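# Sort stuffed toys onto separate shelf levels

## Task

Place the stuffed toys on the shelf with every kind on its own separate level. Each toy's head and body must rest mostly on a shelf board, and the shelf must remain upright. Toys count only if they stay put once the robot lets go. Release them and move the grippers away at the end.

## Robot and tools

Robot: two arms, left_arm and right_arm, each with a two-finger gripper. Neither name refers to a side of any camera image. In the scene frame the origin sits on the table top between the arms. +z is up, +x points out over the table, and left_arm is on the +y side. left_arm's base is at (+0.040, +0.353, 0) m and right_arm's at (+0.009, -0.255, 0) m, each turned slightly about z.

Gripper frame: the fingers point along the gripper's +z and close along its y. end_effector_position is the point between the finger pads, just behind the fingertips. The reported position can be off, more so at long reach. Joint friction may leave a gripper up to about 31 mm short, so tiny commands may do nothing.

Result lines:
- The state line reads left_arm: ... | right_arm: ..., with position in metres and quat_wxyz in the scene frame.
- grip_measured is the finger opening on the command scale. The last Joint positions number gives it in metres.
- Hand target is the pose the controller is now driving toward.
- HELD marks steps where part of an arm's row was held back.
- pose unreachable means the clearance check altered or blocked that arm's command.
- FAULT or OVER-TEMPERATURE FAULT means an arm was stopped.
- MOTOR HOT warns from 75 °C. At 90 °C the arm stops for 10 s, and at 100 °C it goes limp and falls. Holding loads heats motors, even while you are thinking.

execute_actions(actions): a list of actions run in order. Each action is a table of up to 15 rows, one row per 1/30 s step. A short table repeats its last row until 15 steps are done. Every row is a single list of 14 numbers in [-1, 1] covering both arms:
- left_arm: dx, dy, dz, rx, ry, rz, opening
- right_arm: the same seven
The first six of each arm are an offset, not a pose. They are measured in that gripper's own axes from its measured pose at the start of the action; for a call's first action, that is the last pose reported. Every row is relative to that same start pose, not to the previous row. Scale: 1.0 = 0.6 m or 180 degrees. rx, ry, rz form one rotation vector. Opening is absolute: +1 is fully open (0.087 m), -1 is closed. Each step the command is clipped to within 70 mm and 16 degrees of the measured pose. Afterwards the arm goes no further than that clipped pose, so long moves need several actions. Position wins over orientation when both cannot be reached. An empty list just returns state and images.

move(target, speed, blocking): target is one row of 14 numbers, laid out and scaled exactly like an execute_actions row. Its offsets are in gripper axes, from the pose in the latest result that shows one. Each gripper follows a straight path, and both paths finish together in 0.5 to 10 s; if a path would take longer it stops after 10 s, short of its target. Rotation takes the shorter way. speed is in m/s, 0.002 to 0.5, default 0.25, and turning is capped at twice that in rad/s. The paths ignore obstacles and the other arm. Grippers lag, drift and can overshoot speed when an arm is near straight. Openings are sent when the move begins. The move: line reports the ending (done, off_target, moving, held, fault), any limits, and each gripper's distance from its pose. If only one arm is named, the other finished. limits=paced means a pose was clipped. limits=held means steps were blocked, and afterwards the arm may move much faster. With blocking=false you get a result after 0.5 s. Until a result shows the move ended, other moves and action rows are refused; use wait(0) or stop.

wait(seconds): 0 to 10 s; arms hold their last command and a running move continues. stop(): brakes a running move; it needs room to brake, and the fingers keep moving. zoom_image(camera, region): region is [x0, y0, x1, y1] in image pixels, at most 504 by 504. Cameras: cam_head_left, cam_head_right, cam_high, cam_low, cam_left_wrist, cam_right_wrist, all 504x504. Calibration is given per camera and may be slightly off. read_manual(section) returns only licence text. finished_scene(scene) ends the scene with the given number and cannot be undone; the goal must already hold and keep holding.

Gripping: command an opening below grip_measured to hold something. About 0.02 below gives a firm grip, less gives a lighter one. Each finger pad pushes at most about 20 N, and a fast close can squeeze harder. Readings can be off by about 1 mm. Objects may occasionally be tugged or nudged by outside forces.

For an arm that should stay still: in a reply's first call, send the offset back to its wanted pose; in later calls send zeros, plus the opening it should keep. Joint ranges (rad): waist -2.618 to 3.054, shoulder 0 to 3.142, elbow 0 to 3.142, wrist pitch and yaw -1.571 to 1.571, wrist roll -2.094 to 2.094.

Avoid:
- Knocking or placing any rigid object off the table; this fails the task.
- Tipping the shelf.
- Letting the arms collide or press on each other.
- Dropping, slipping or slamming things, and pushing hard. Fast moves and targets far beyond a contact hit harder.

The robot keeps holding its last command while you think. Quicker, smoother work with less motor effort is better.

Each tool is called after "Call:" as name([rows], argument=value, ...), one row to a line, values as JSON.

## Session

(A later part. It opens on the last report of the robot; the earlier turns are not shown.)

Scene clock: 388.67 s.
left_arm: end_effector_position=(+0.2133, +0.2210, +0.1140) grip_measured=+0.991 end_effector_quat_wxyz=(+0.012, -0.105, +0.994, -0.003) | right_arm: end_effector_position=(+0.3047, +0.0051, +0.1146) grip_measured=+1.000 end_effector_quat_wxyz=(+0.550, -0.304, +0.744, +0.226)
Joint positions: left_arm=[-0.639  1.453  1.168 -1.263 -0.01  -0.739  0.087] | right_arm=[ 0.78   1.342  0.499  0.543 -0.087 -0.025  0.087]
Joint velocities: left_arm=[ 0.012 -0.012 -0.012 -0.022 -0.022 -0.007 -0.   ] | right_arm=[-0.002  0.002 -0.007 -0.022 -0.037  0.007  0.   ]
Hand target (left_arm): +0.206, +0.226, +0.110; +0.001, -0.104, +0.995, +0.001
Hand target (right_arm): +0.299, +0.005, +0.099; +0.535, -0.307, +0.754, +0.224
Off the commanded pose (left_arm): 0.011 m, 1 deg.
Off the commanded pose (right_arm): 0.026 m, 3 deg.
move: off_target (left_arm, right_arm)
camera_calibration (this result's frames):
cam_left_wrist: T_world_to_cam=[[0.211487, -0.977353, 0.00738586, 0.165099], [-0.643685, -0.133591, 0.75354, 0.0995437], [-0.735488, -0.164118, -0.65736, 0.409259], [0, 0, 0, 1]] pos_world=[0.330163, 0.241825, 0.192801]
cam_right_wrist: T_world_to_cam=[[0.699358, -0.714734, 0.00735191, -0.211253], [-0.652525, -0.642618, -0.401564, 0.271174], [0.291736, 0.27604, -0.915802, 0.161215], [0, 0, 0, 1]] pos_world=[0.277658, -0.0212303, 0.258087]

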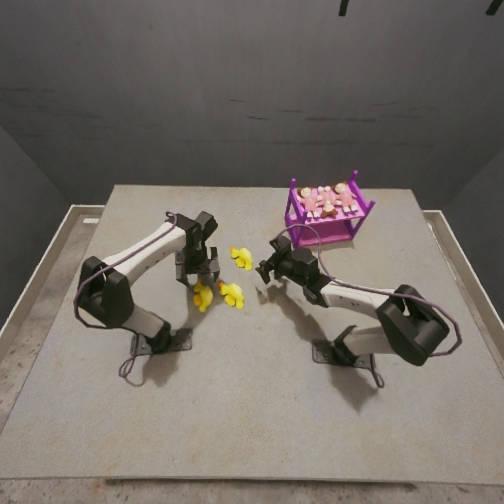

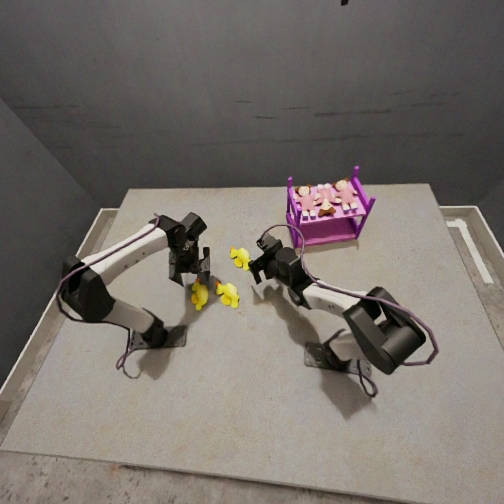

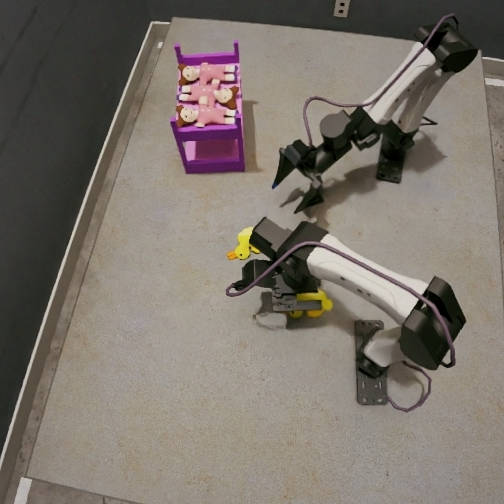

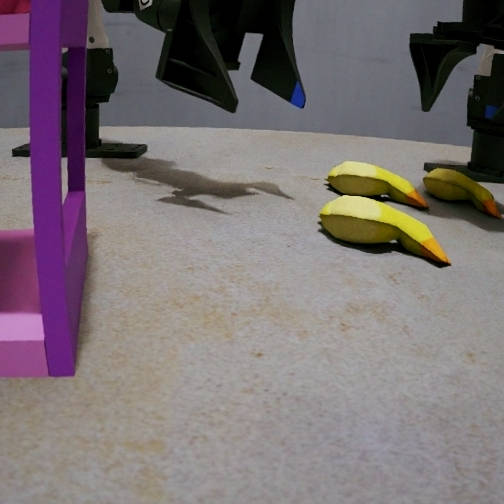

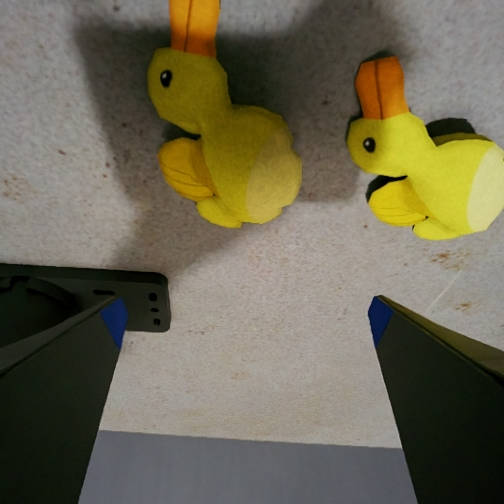

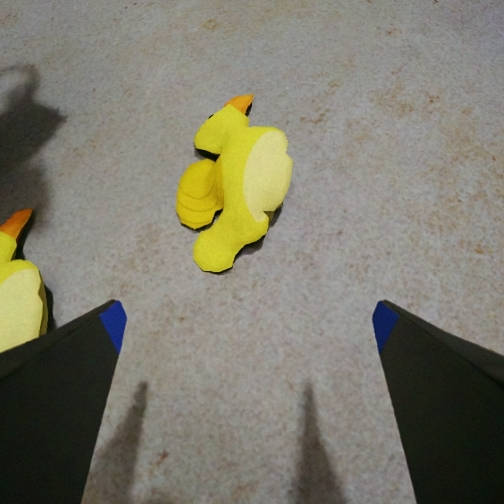

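Call:
move(target=[0.019,0.016,0.176,0,0,0,1,0.122,0.017,0.2,0,0,0,1], speed=0.15)

Scene clock: 400.60 s.
left_arm: end_effector_position=(+0.2098, +0.2231, +0.0165) grip_measured=+0.991 end_effector_quat_wxyz=(+0.025, -0.104, +0.994, -0.013) | right_arm: end_effector_position=(+0.3649, +0.0737, +0.0190) grip_measured=+1.000 end_effector_quat_wxyz=(+0.562, -0.301, +0.737, +0.226)
Joint positions: left_arm=[-0.639  1.5    0.812 -0.827 -0.01  -0.738  0.087] | right_arm=[ 0.83   2.036  0.706  1.058 -0.033 -0.015  0.087]
Joint velocities: left_arm=[-0.002 -0.007 -0.002 -0.007  0.007  0.022 -0.   ] | right_arm=[-0.002  0.002 -0.017 -0.051  0.022  0.051  0.   ]
Hand target (left_arm): +0.203, +0.227, +0.008; +0.012, -0.105, +0.994, -0.003
Hand target (right_arm): +0.361, +0.079, +0.007; +0.550, -0.304, +0.744, +0.226
Off the commanded pose (left_arm): 0.012 m, 2 deg.
Off the commanded pose (right_arm): 0.011 m, 2 deg.
move: off_target (left_arm, right_arm)
camera_calibration (this result's frames):
cam_left_wrist: T_world_to_cam=[[0.21061, -0.977139, 0.0290215, 0.168379], [-0.66436, -0.12129, 0.737505, 0.172911], [-0.717125, -0.174607, -0.674717, 0.341651], [0, 0, 0, 1]] pos_world=[0.32442, 0.245157, 0.0981087]
cam_right_wrist: T_world_to_cam=[[0.69525, -0.7186, 0.0155451, -0.202037], [-0.645603, -0.63384, -0.425962, 0.313413], [0.31595, 0.286114, -0.904607, 0.0274195], [0, 0, 0, 1]] pos_world=[0.334143, 0.0456245, 0.161447]

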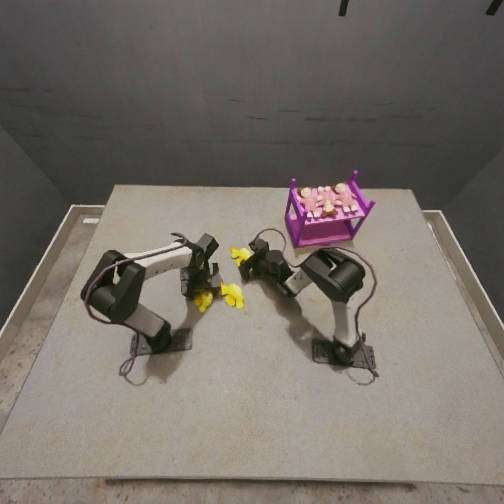

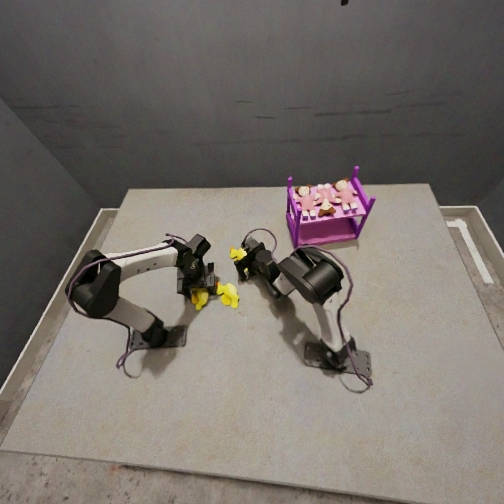

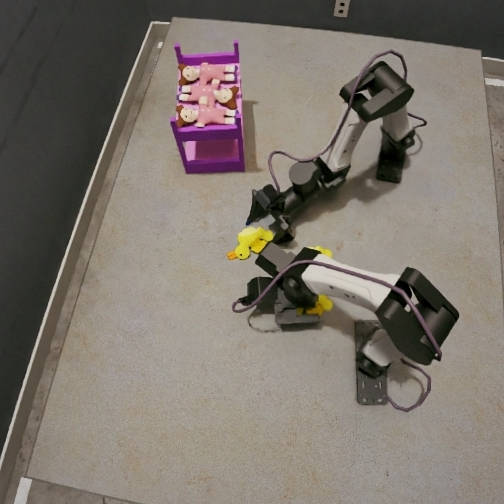

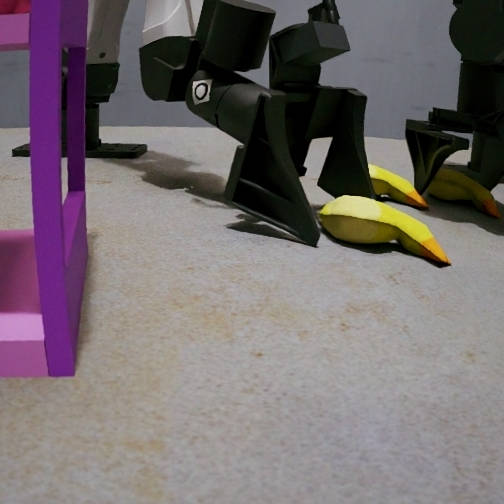

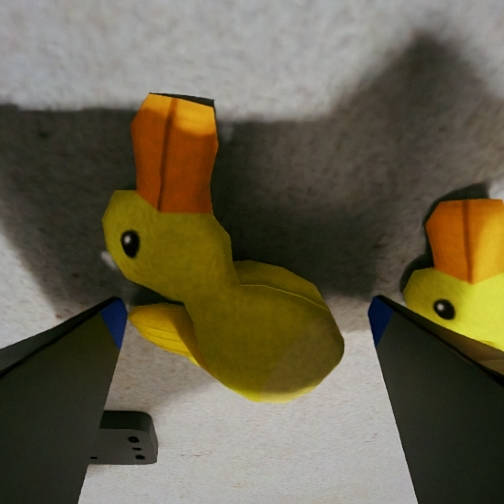

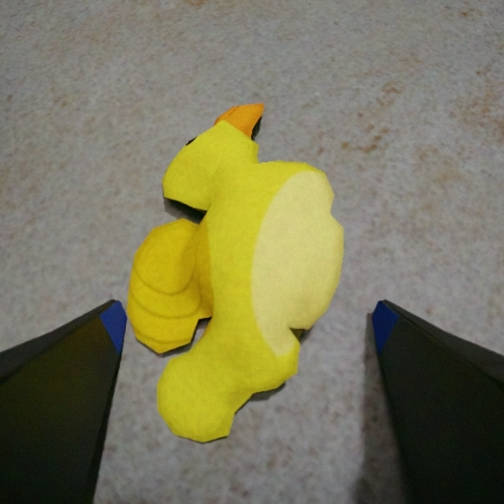

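Call:
execute_actions([
  [[0,0,0,0,0,0,0.85,-0.002,0.003,0.006,0,0,0,1],[0,0,0,0,0,0,0.7,-0.004,0.006,0.012,0,0,0,1],[0,0,0,0,0,0,0.55,-0.006,0.009,0.018,0,0,0,1],[0,0,0,0,0,0,0.4,-0.008,0.012,0.024,0,0,0,1],[0,0,0,0,0,0,0.27,-0.009,0.015,0.03,0,0,0,1],[0,0,0,0,0,0,0.15,-0.011,0.015,0.036,0,0,0,1],[0,0,0,0,0,0,0.03,-0.012,0.015,0.042,0,0,0,1],[0,0,0,0,0,0,-0.1,-0.013,0.015,0.048,0,0,0,1],[0,0,0,0,0,0,-0.2,-0.013,0.015,0.05,0,0,0,1],[0,0,0,0,0,0,-0.3,-0.013,0.015,0.05,0,0,0,1],[0,0,0,0,0,0,-0.4,-0.013,0.015,0.05,0,0,0,1],[0,0,0,0,0,0,-0.48,-0.013,0.015,0.05,0,0,0,1],[0,0,0,0,0,0,-0.55,-0.013,0.015,0.05,0,0,0,1],[0,0,0,0,0,0,-0.61,-0.013,0.015,0.05,0,0,0,1],[0,0,0,0,0,0,-0.66,-0.013,0.015,0.05,0,0,0,1]],
  [[0,0,-0.01,0,0,0,-0.66,0,0,0,0,0,0,0.85],[0,0,-0.02,0,0,0,-0.66,0,0,0,0,0,0,0.7],[0,0,-0.03,0,0,0,-0.66,0,0,0,0,0,0,0.55],[0,0,-0.04,0,0,0,-0.66,0,0,0,0,0,0,0.4],[0,0,-0.05,0,0,0,-0.66,0,0,0,0,0,0,0.27],[0,0,-0.06,0,0,0,-0.66,0,0,0,0,0,0,0.15],[0,0,-0.07,0,0,0,-0.66,0,0,0,0,0,0,0.03],[0,0,-0.08,0,0,0,-0.66,0,0,0,0,0,0,-0.1],[0,0,-0.09,0,0,0,-0.66,0,0,0,0,0,0,-0.2],[0,0,-0.1,0,0,0,-0.66,0,0,0,0,0,0,-0.3],[0,0,-0.105,0,0,0,-0.66,0,0,0,0,0,0,-0.38],[0,0,-0.11,0,0,0,-0.66,0,0,0,0,0,0,-0.45],[0,0,-0.11,0,0,0,-0.66,0,0,0,0,0,0,-0.51],[0,0,-0.11,0,0,0,-0.66,0,0,0,0,0,0,-0.56],[0,0,-0.11,0,0,0,-0.66,0,0,0,0,0,0,-0.6]],
])

Scene clock: 411.87 s.
left_arm: end_effector_position=(+0.2168, +0.2190, +0.0762) grip_measured=-0.658 end_effector_quat_wxyz=(+0.043, -0.104, +0.993, -0.026) | right_arm: end_effector_position=(+0.3827, +0.0982, +0.0321) grip_measured=-0.580 end_effector_quat_wxyz=(+0.577, -0.298, +0.725, +0.230)
Joint positions: left_arm=[-0.639  1.409  0.985 -1.045 -0.01  -0.738  0.015] | right_arm=[ 0.849  2.078  0.82   1.028 -0.013 -0.015  0.018]
Joint velocities: left_arm=[-0.002 -0.017  0.081 -0.344 -0.007 -0.007  0.   ] | right_arm=[-0.007 -0.012  0.017  0.007 -0.007 -0.125 -0.035]
Hand target (left_arm): +0.207, +0.225, +0.082; +0.026, -0.104, +0.994, -0.013
Hand target (right_arm): +0.382, +0.098, +0.030; +0.574, -0.299, +0.727, +0.228
Off the commanded pose (left_arm): 0.013 m, 3 deg.
Off the commanded pose (right_arm): 0.002 m, 1 deg.
Step readings (end_effector_position; steps 1 to 15: 1st action; 16 to 30: 2nd action):
0: left_arm (+0.2101, +0.2229, +0.0164) | right_arm (+0.3649, +0.0737, +0.0190)
1: left_arm (+0.2101, +0.2229, +0.0164) | right_arm (+0.3649, +0.0737, +0.0190)
2: left_arm (+0.2101, +0.2229, +0.0164) | right_arm (+0.3655, +0.0740, +0.0197)
4: left_arm (+0.2101, +0.2229, +0.0164) | right_arm (+0.3684, +0.0763, +0.0225)
8: left_arm (+0.2101, +0.2229, +0.0164) | right_arm (+0.3774, +0.0918, +0.0328)
15: left_arm (+0.2099, +0.2230, +0.0165) | right_arm (+0.3820, +0.0976, +0.0300)
16: left_arm (+0.2093, +0.2233, +0.0165) | right_arm (+0.3820, +0.0975, +0.0298)
17: left_arm (+0.2088, +0.2236, +0.0174) | right_arm (+0.3820, +0.0975, +0.0298)
19: left_arm (+0.2080, +0.2241, +0.0221) | right_arm (+0.3820, +0.0975, +0.0298)
23: left_arm (+0.2121, +0.2217, +0.0428) | right_arm (+0.3820, +0.0975, +0.0298)
30: end_effector_position above
camera_calibration (this result's frames):
cam_left_wrist: T_world_to_cam=[[0.208873, -0.976123, 0.0596285, 0.158976], [-0.692794, -0.10466, 0.7135, 0.137388], [-0.690223, -0.190341, -0.698113, 0.385659], [0, 0, 0, 1]] pos_world=[0.328166, 0.242966, 0.161727]
cam_right_wrist: T_world_to_cam=[[0.694409, -0.719287, 0.0205533, -0.196751], [-0.631276, -0.622654, -0.462377, 0.340596], [0.34538, 0.308104, -0.886445, 0.0126373], [0, 0, 0, 1]] pos_world=[0.347271, 0.0666592, 0.17273]

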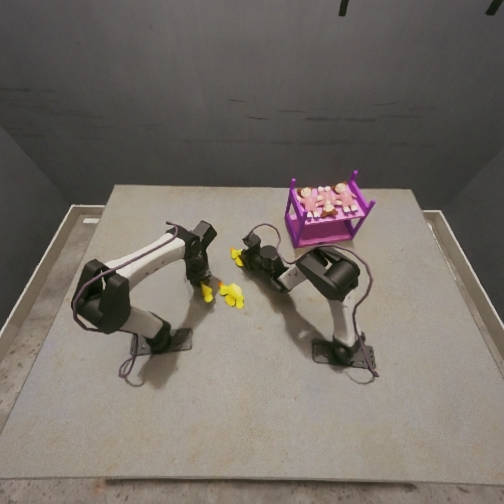

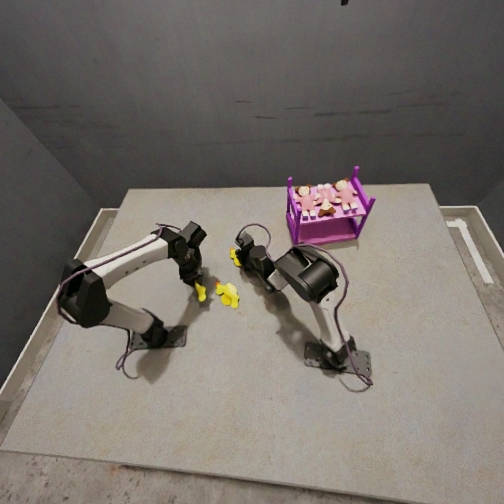

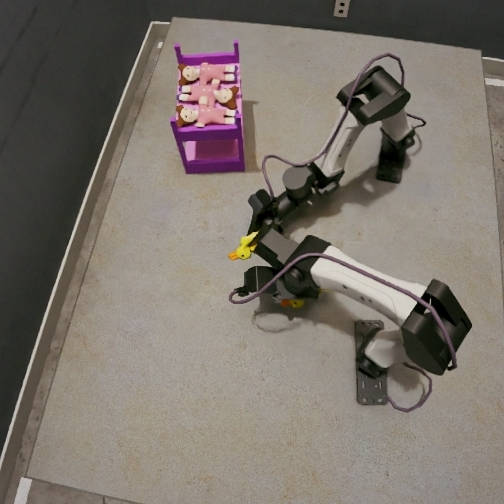

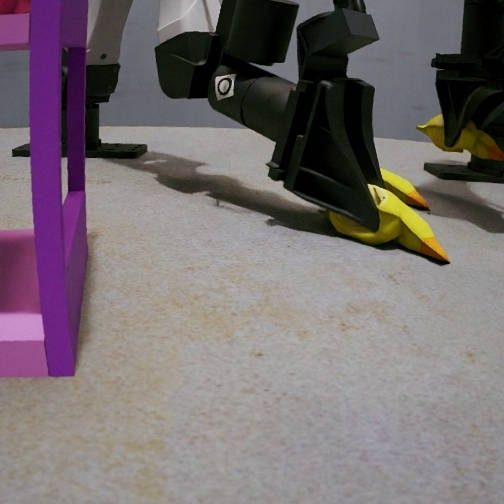

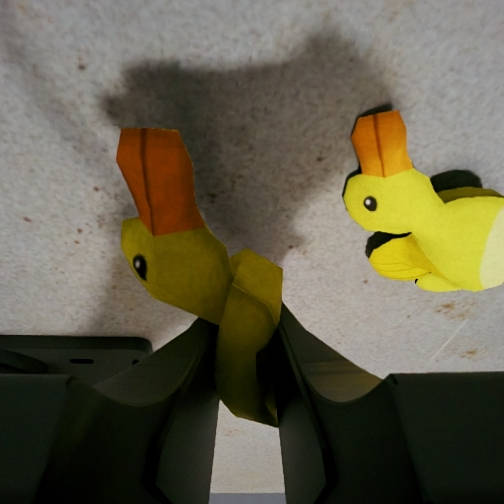

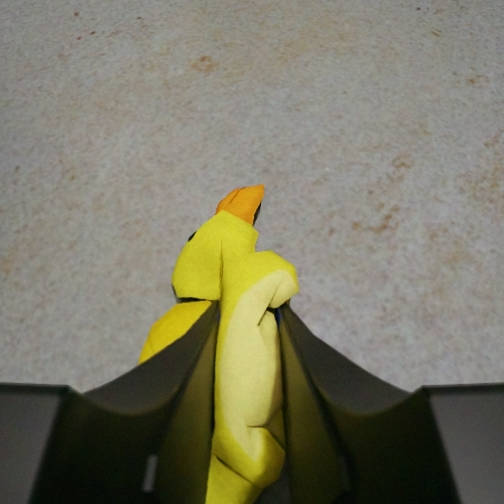

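Call:
move(target=[-0.19,-0.242,0.033,0,0,-0.144,-0.66,0.0125,-0.325,-0.424,0.175,-0.027,0.036,-0.68], speed=0.2)

Scene clock: 429.67 s.
left_arm: end_effector_position=(+0.3587, +0.1022, +0.0766) grip_measured=-0.658 end_effector_quat_wxyz=(+0.040, -0.324, +0.944, -0.042) | right_arm: end_effector_position=(+0.3471, -0.2152, +0.0865) grip_measured=-0.679 end_effector_quat_wxyz=(+0.650, -0.082, +0.753, +0.067)
Joint positions: left_arm=[-0.685  2.032  1.699 -1.123 -0.012 -1.234  0.015] | right_arm=[ 0.124  1.314  0.129  1.035 -0.18  -0.033  0.014]
Joint velocities: left_arm=[ 0.002  0.002  0.007 -0.022  0.051  0.007  0.001] | right_arm=[-0.017 -0.002 -0.022  0.037 -0.081  0.066 -0.002]
Hand target (left_arm): +0.358, +0.099, +0.074; +0.036, -0.324, +0.945, -0.036
Hand target (right_arm): +0.344, -0.219, +0.088; +0.652, -0.083, +0.751, +0.064
Off the commanded pose (left_arm): 0.003 m, 1 deg.
Off the commanded pose (right_arm): 0.008 m, 1 deg.
move: done
camera_calibration (this result's frames):
cam_left_wrist: T_world_to_cam=[[0.610934, -0.784928, 0.103189, -0.151818], [-0.580234, -0.355267, 0.73288, 0.206923], [-0.538599, -0.507615, -0.672487, 0.437776], [0, 0, 0, 1]] pos_world=[0.4486, 0.176568, 0.158414]
cam_right_wrist: T_world_to_cam=[[0.207271, -0.97817, 0.0148944, -0.284683], [-0.825075, -0.18297, -0.534577, 0.316241], [0.525633, 0.0985131, -0.844988, 0.0584722], [0, 0, 0, 1]] pos_world=[0.289194, -0.226366, 0.222704]

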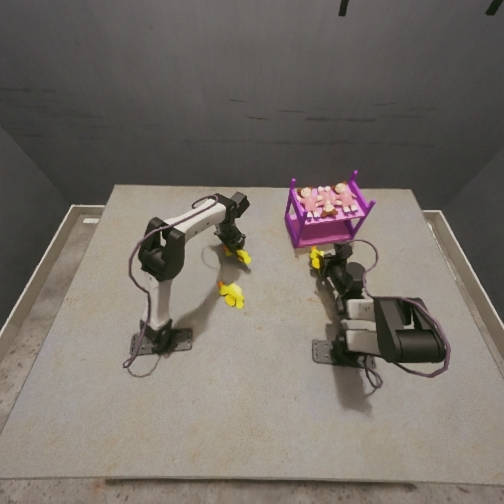

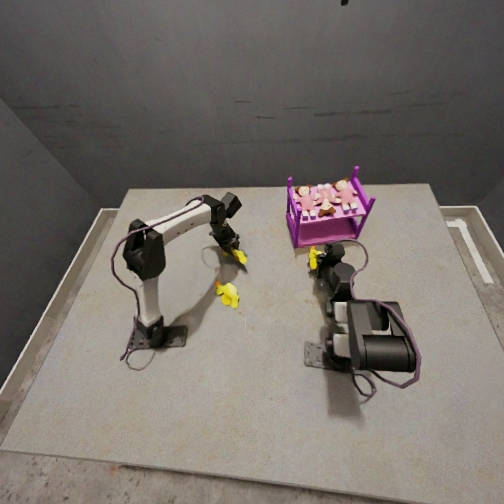

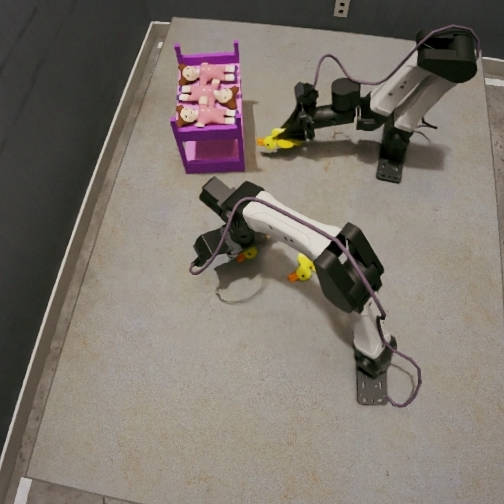

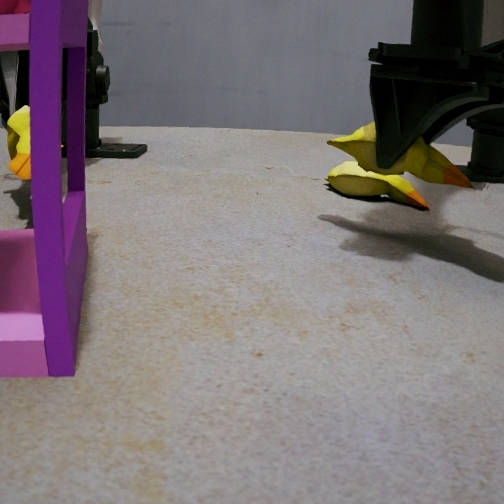

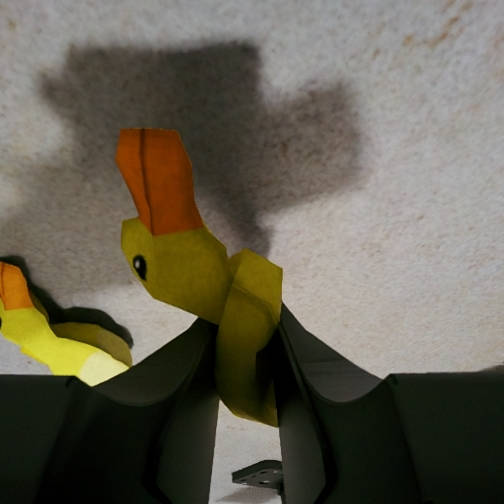

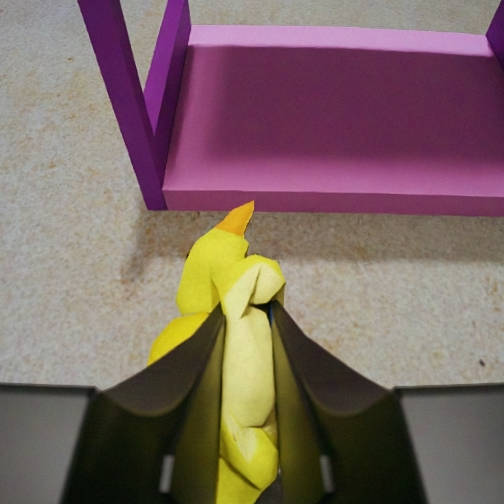

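Call:
move(target=[0,0,0.106,0,0,0,-0.66,0.005,-0.013,0.258,0,-0.033,0,-0.68], speed=0.13)

Scene clock: 439.93 s.
left_arm: end_effector_position=(+0.3705, +0.0945, +0.0267) grip_measured=-0.658 end_effector_quat_wxyz=(+0.050, -0.324, +0.943, -0.054) | right_arm: end_effector_position=(+0.4921, -0.1944, +0.0587) grip_measured=-0.679 end_effector_quat_wxyz=(+0.684, -0.078, +0.722, +0.068)
Joint positions: left_arm=[-0.685  2.092  1.585 -0.917 -0.012 -1.235  0.015] | right_arm=[ 0.176  2.058  0.641  1.362 -0.125 -0.016  0.014]
Joint velocities: left_arm=[-0.002 -0.007 -0.007 -0.007 -0.022 -0.066  0.001] | right_arm=[ 0.007  0.012 -0.002 -0.022 -0.037  0.066 -0.   ]
Hand target (left_arm): +0.365, +0.098, +0.014; +0.040, -0.324, +0.944, -0.042
Hand target (right_arm): +0.497, -0.188, +0.058; +0.688, -0.078, +0.718, +0.072
Off the commanded pose (left_arm): 0.015 m, 2 deg.
Off the commanded pose (right_arm): 0.007 m, 1 deg.
move: off_target (left_arm)
camera_calibration (this result's frames):
cam_left_wrist: T_world_to_cam=[[0.608394, -0.782425, 0.132922, -0.159936], [-0.599288, -0.343119, 0.723273, 0.253826], [-0.520298, -0.519693, -0.677649, 0.40114], [0, 0, 0, 1]] pos_world=[0.458131, 0.170425, 0.109506]
cam_right_wrist: T_world_to_cam=[[0.200964, -0.979442, 0.0175154, -0.291332], [-0.773704, -0.169666, -0.610407, 0.40655], [0.60083, 0.109118, -0.791895, -0.0813391], [0, 0, 0, 1]] pos_world=[0.421968, -0.20749, 0.188852]

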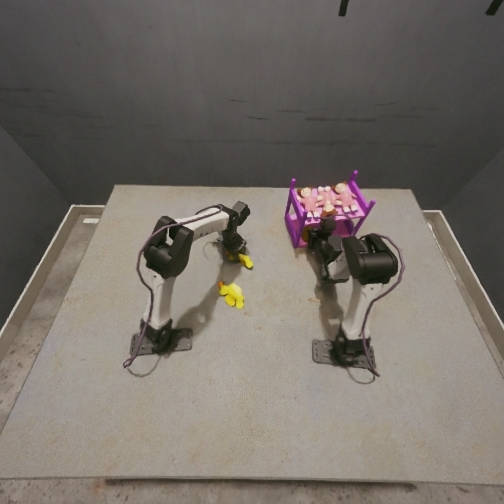

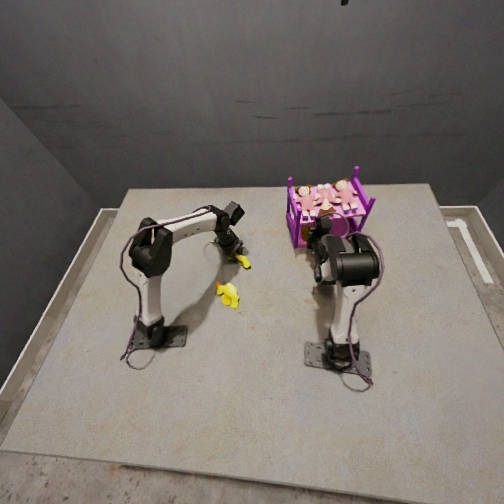

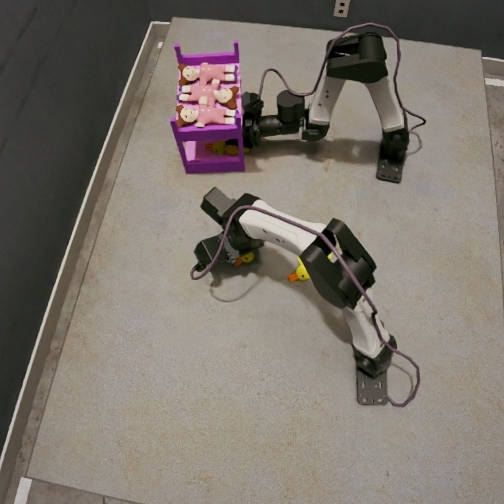

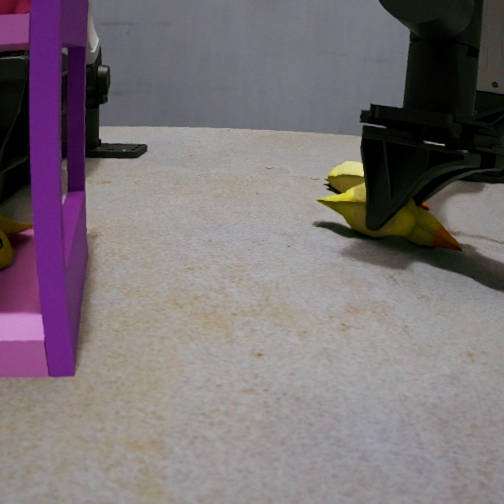

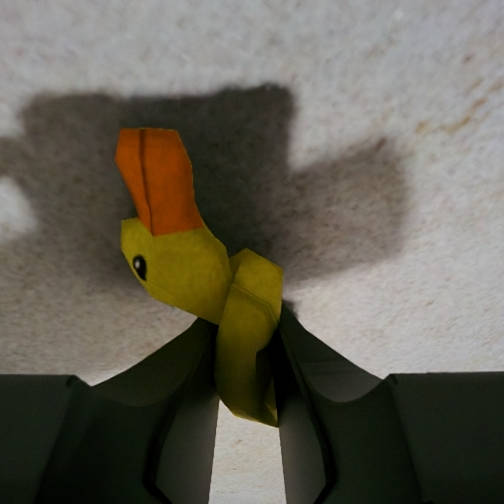

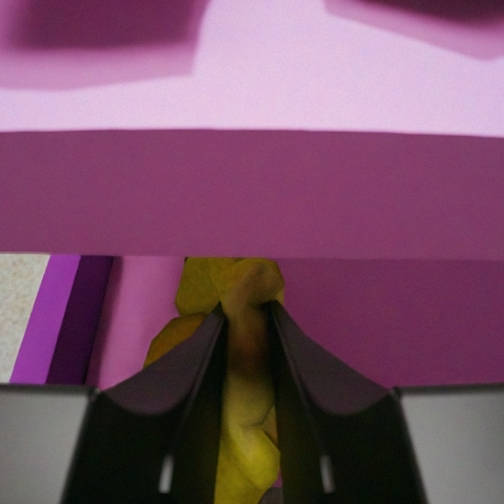

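Call:
execute_actions([
  [[0,0,0.02,0,0,0,-0.66,0,0,0,0,0,0,-0.6],[0,0,0.025,0,0,0,-0.62,0,0,0,0,0,0,-0.52],[0,0,0.025,0,0,0,-0.55,0,0,0,0,0,0,-0.44],[0,0,0.025,0,0,0,-0.45,0,0,0,0,0,0,-0.36],[0,0,0.025,0,0,0,-0.35,0,0,0,0,0,0,-0.28],[0,0,0.025,0,0,0,-0.22,0,0,0,0,0,0,-0.2],[0,0,0.025,0,0,0,-0.1,0,0,0,0,0,0,-0.12],[0,0,0.025,0,0,0,0.05,0,0,0,0,0,0,-0.04],[0,0,0.025,0,0,0,0.2,0,0,0,0,0,0,0.04],[0,0,0.025,0,0,0,0.35,0,0,0,0,0,0,0.12],[0,0,0.025,0,0,0,0.5,0,0,0,0,0,0,0.2],[0,0,0.025,0,0,0,0.65,0,0,0,0,0,0,0.28],[0,0,0.025,0,0,0,0.8,0,0,0,0,0,0,0.35],[0,0,0.025,0,0,0,0.95,0,0,0,0,0,0,0.35],[0,0,0.025,0,0,0,1,0,0,0,0,0,0,0.35]],
])

Call:
move(target=[0,0,-0.15,0,0,0,1,-0.01,0,-0.16,0,0,0,0.35], speed=0.15)

Scene clock: 446.63 s.
left_arm: end_effector_position=(+0.3787, +0.0892, +0.0278) grip_measured=+0.959 end_effector_quat_wxyz=(+0.062, -0.323, +0.942, -0.069) | right_arm: end_effector_position=(+0.4920, -0.1944, +0.0587) grip_measured=+0.348 end_effector_quat_wxyz=(+0.684, -0.078, +0.722, +0.068)
Joint positions: left_arm=[-0.685  2.092  1.585 -0.878 -0.012 -1.235  0.086] | right_arm=[ 0.176  2.058  0.641  1.362 -0.125 -0.015  0.059]
Joint velocities: left_arm=[-0.002 -0.022 -0.017 -0.022  0.037 -0.066  0.056] | right_arm=[ 0.002 -0.012 -0.002 -0.022  0.037 -0.007  0.004]
Hand target (left_arm): +0.372, +0.094, +0.012; +0.050, -0.324, +0.943, -0.054
Hand target (right_arm): +0.492, -0.194, +0.059; +0.684, -0.078, +0.722, +0.068
Off the commanded pose (left_arm): 0.018 m, 2 deg.
Off the commanded pose (right_arm): 0.000 m, 0 deg.
Step readings (end_effector_position):
0: left_arm (+0.3708, +0.0943, +0.0267) | right_arm (+0.4920, -0.1944, +0.0587)
1: left_arm (+0.3714, +0.0940, +0.0268) | right_arm (+0.4920, -0.1944, +0.0587)
2: left_arm (+0.3725, +0.0932, +0.0269) | right_arm (+0.4920, -0.1944, +0.0587)
4: left_arm (+0.3749, +0.0917, +0.0272) | right_arm (+0.4920, -0.1944, +0.0587)
8: left_arm (+0.3778, +0.0898, +0.0276) | right_arm (+0.4920, -0.1944, +0.0587)
15: end_effector_position above
camera_calibration (this result's frames):
cam_left_wrist: T_world_to_cam=[[0.603405, -0.779194, 0.169585, -0.168646], [-0.622932, -0.327809, 0.71028, 0.264077], [-0.497854, -0.534226, -0.683187, 0.39634], [0, 0, 0, 1]] pos_world=[0.463583, 0.166894, 0.111806]
cam_right_wrist: T_world_to_cam=[[0.200945, -0.979453, 0.0171345, -0.291287], [-0.773755, -0.169422, -0.610409, 0.406623], [0.60077, 0.109401, -0.791901, -0.0812542], [0, 0, 0, 1]] pos_world=[0.421974, -0.207521, 0.188852]

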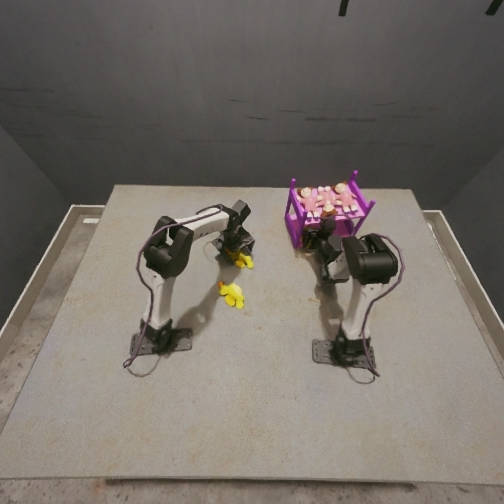

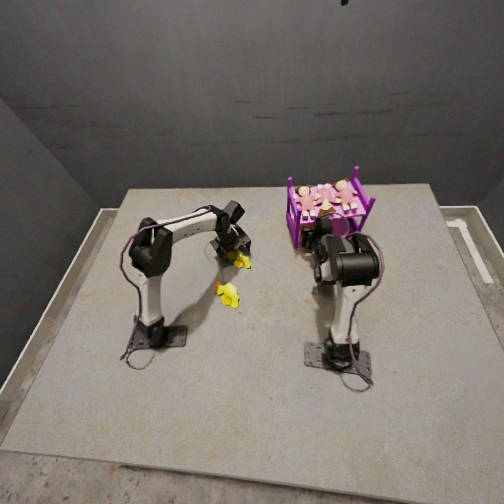

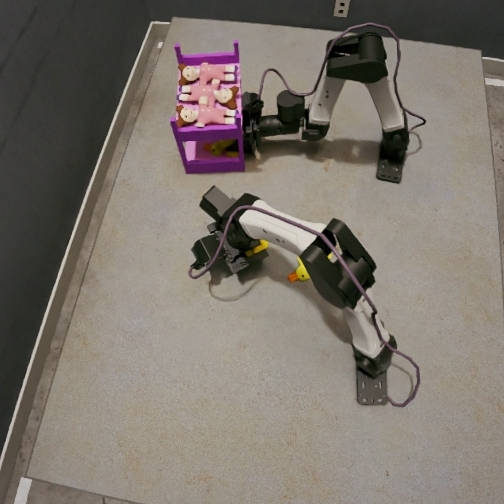

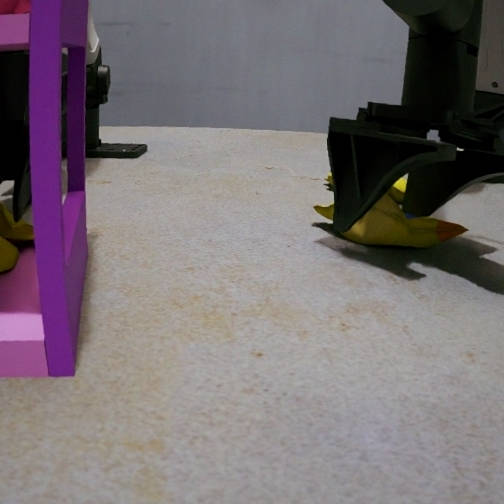

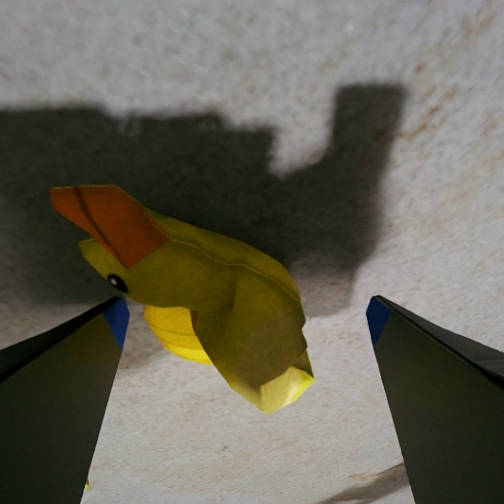

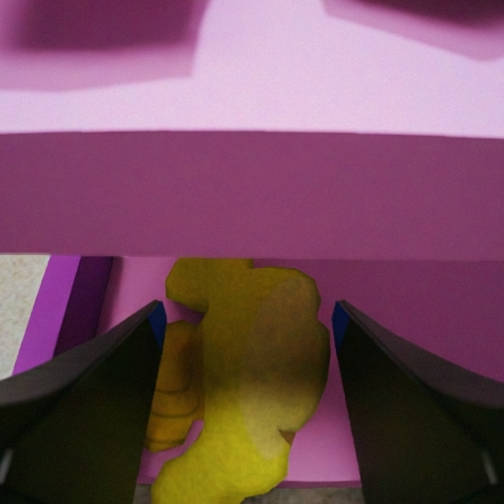

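Scene clock: 447.90 s.
left_arm: end_effector_position=(+0.3646, +0.0984, +0.1124) grip_measured=+0.991 end_effector_quat_wxyz=(+0.062, -0.323, +0.942, -0.070) | right_arm: end_effector_position=(+0.4035, -0.2109, +0.0664) grip_measured=+0.350 end_effector_quat_wxyz=(+0.680, -0.079, +0.726, +0.071)
Joint positions: left_arm=[-0.685  1.982  1.762 -1.165 -0.012 -1.235  0.087] | right_arm=[ 0.13   1.832  0.276  1.488 -0.176 -0.015  0.059]
Joint velocities: left_arm=[ 0.007  0.002 -0.002 -0.022  0.037  0.037  0.001] | right_arm=[-0.002  0.017 -0.007  0.051 -0.007  0.022 -0.001]
Hand target (left_arm): +0.364, +0.098, +0.116; +0.062, -0.323, +0.942, -0.070
Hand target (right_arm): +0.399, -0.215, +0.071; +0.684, -0.078, +0.722, +0.068
Off the commanded pose (left_arm): 0.004 m, 0 deg.
Off the commanded pose (right_arm): 0.007 m, 1 deg.
move: done
camera_calibration (this result's frames):
cam_left_wrist: T_world_to_cam=[[0.60335, -0.779159, 0.16994, -0.167373], [-0.623159, -0.327662, 0.710148, 0.198228], [-0.497635, -0.534368, -0.683235, 0.451969], [0, 0, 0, 1]] pos_world=[0.449428, 0.176059, 0.196473]
cam_right_wrist: T_world_to_cam=[[0.20664, -0.978341, 0.0121943, -0.291525], [-0.780515, -0.172346, -0.600911, 0.341436], [0.589997, 0.114655, -0.799223, -0.0142592], [0, 0, 0, 1]] pos_world=[0.335149, -0.224731, 0.197331]

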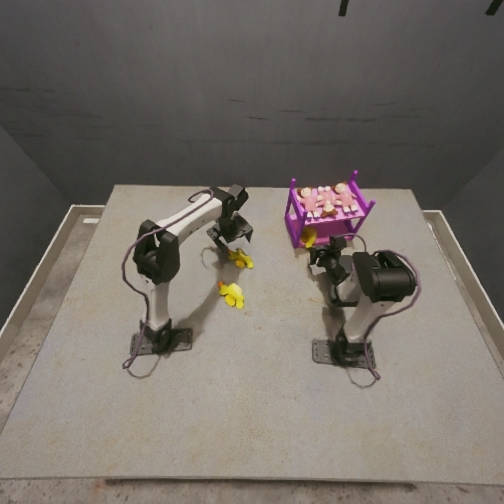

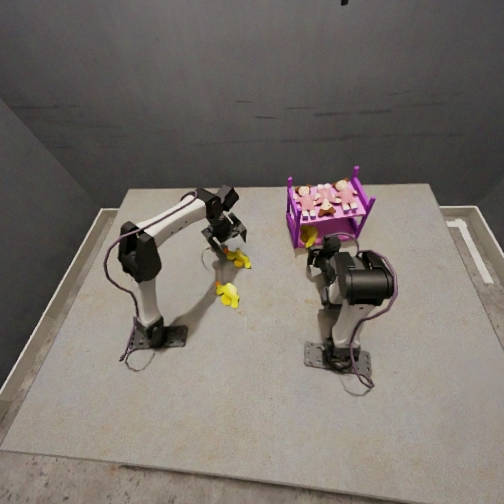

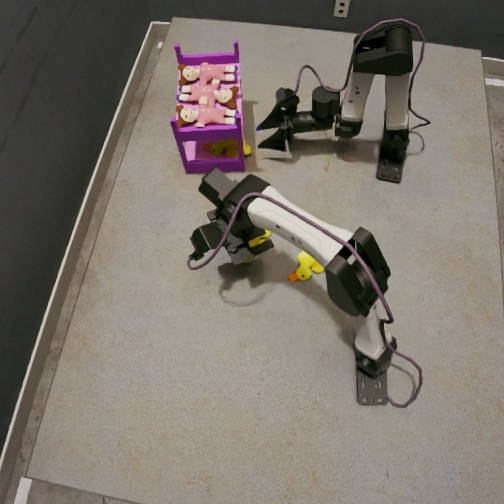

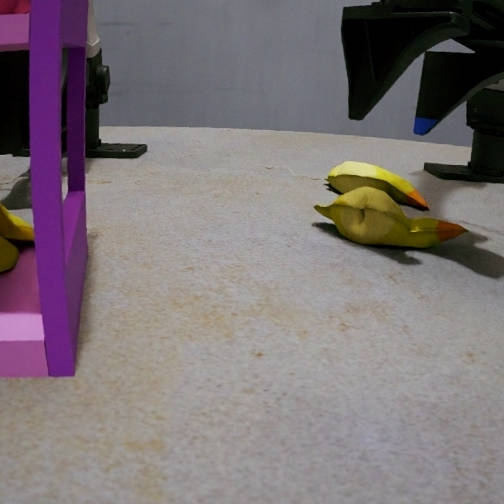

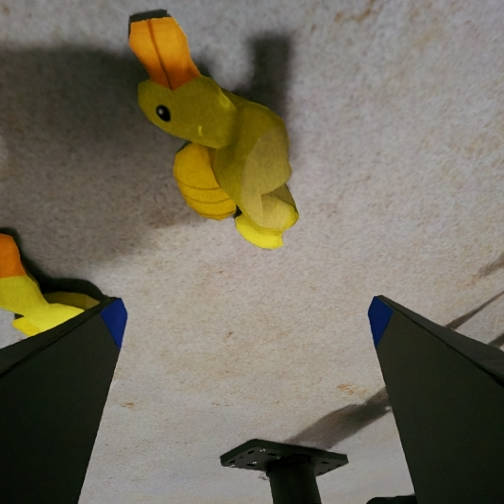

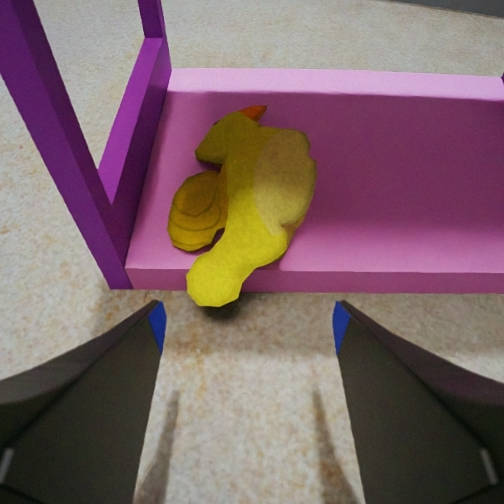

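Call:
move(target=[-0.223,0.456,-0.064,0,0,0,1,-0.059,0.533,-0.2535,-0.251,0.074,-0.047,1], speed=0.25)

Scene clock: 460.23 s.
left_arm: end_effector_position=(+0.3081, +0.4020, +0.1165) grip_measured=+0.991 end_effector_quat_wxyz=(+0.077, -0.325, +0.941, -0.059) | right_arm: end_effector_position=(+0.1879, +0.0669, +0.1211) grip_measured=+1.000 end_effector_quat_wxyz=(+0.524, -0.386, +0.700, +0.294)
Joint positions: left_arm=[ 0.199  1.564  1.279 -1.129  0.114 -0.365  0.087] | right_arm=[1.194 1.198 0.42  0.497 0.082 0.032 0.087]
Joint velocities: left_arm=[ 0.012 -0.002  0.002  0.051 -0.037 -0.037  0.001] | right_arm=[-0.007 -0.017  0.002 -0.022 -0.022  0.081  0.   ]
Hand target (left_arm): +0.301, +0.400, +0.114; +0.063, -0.323, +0.942, -0.061
Hand target (right_arm): +0.186, +0.071, +0.118; +0.516, -0.389, +0.705, +0.292
Off the commanded pose (left_arm): 0.011 m, 2 deg.
Off the commanded pose (right_arm): 0.011 m, 2 deg.
move: off_target (left_arm, right_arm)
camera_calibration (this result's frames):
cam_left_wrist: T_world_to_cam=[[0.605508, -0.779741, 0.159258, 0.103414], [-0.634792, -0.352512, 0.687585, 0.275803], [-0.479998, -0.517435, -0.708423, 0.579612], [0, 0, 0, 1]] pos_world=[0.390672, 0.477772, 0.204503]
cam_right_wrist: T_world_to_cam=[[0.846842, -0.531841, 0.00194877, -0.124765], [-0.482528, -0.769852, -0.417727, 0.215741], [0.223665, 0.352808, -0.908571, 0.190979], [0, 0, 0, 1]] pos_world=[0.167042, 0.0323546, 0.263882]

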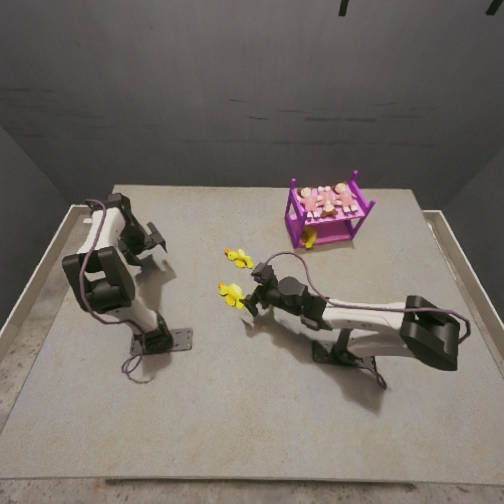

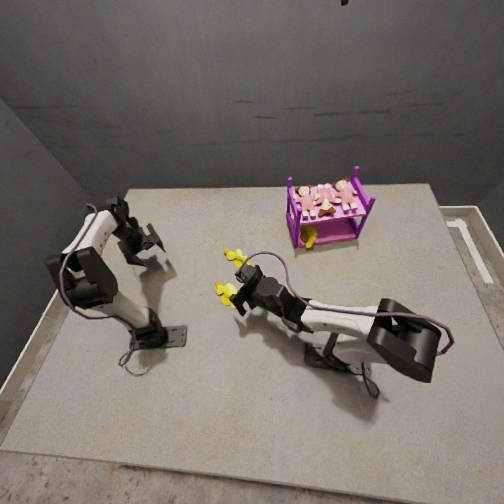

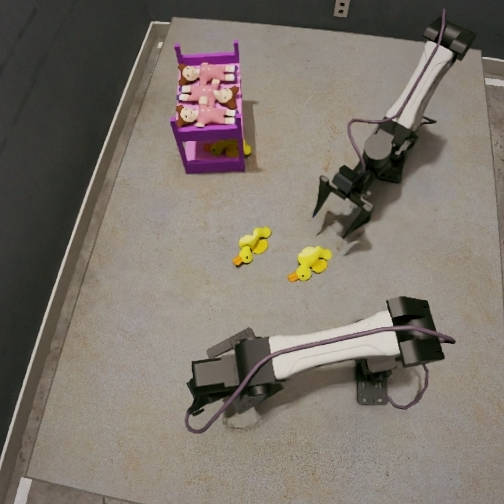

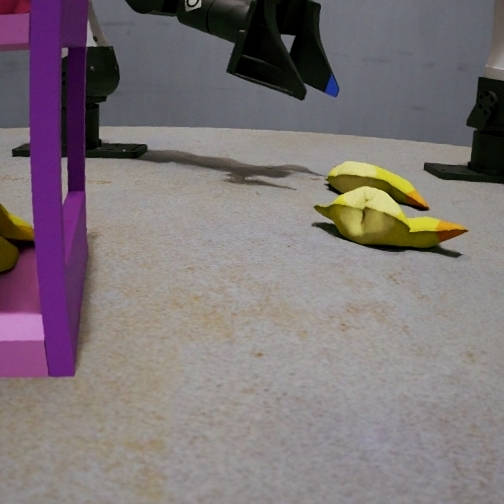

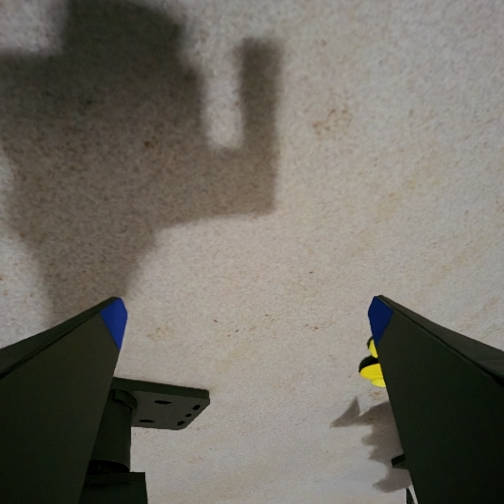

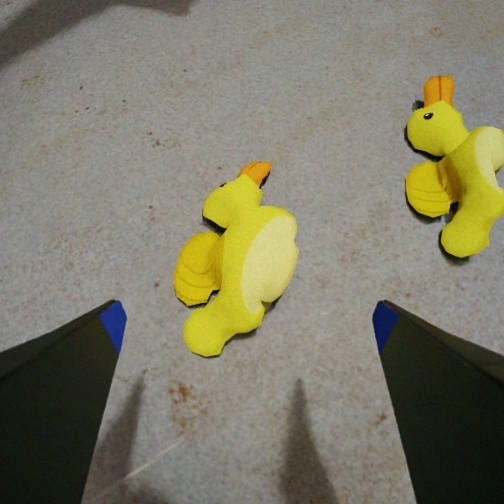

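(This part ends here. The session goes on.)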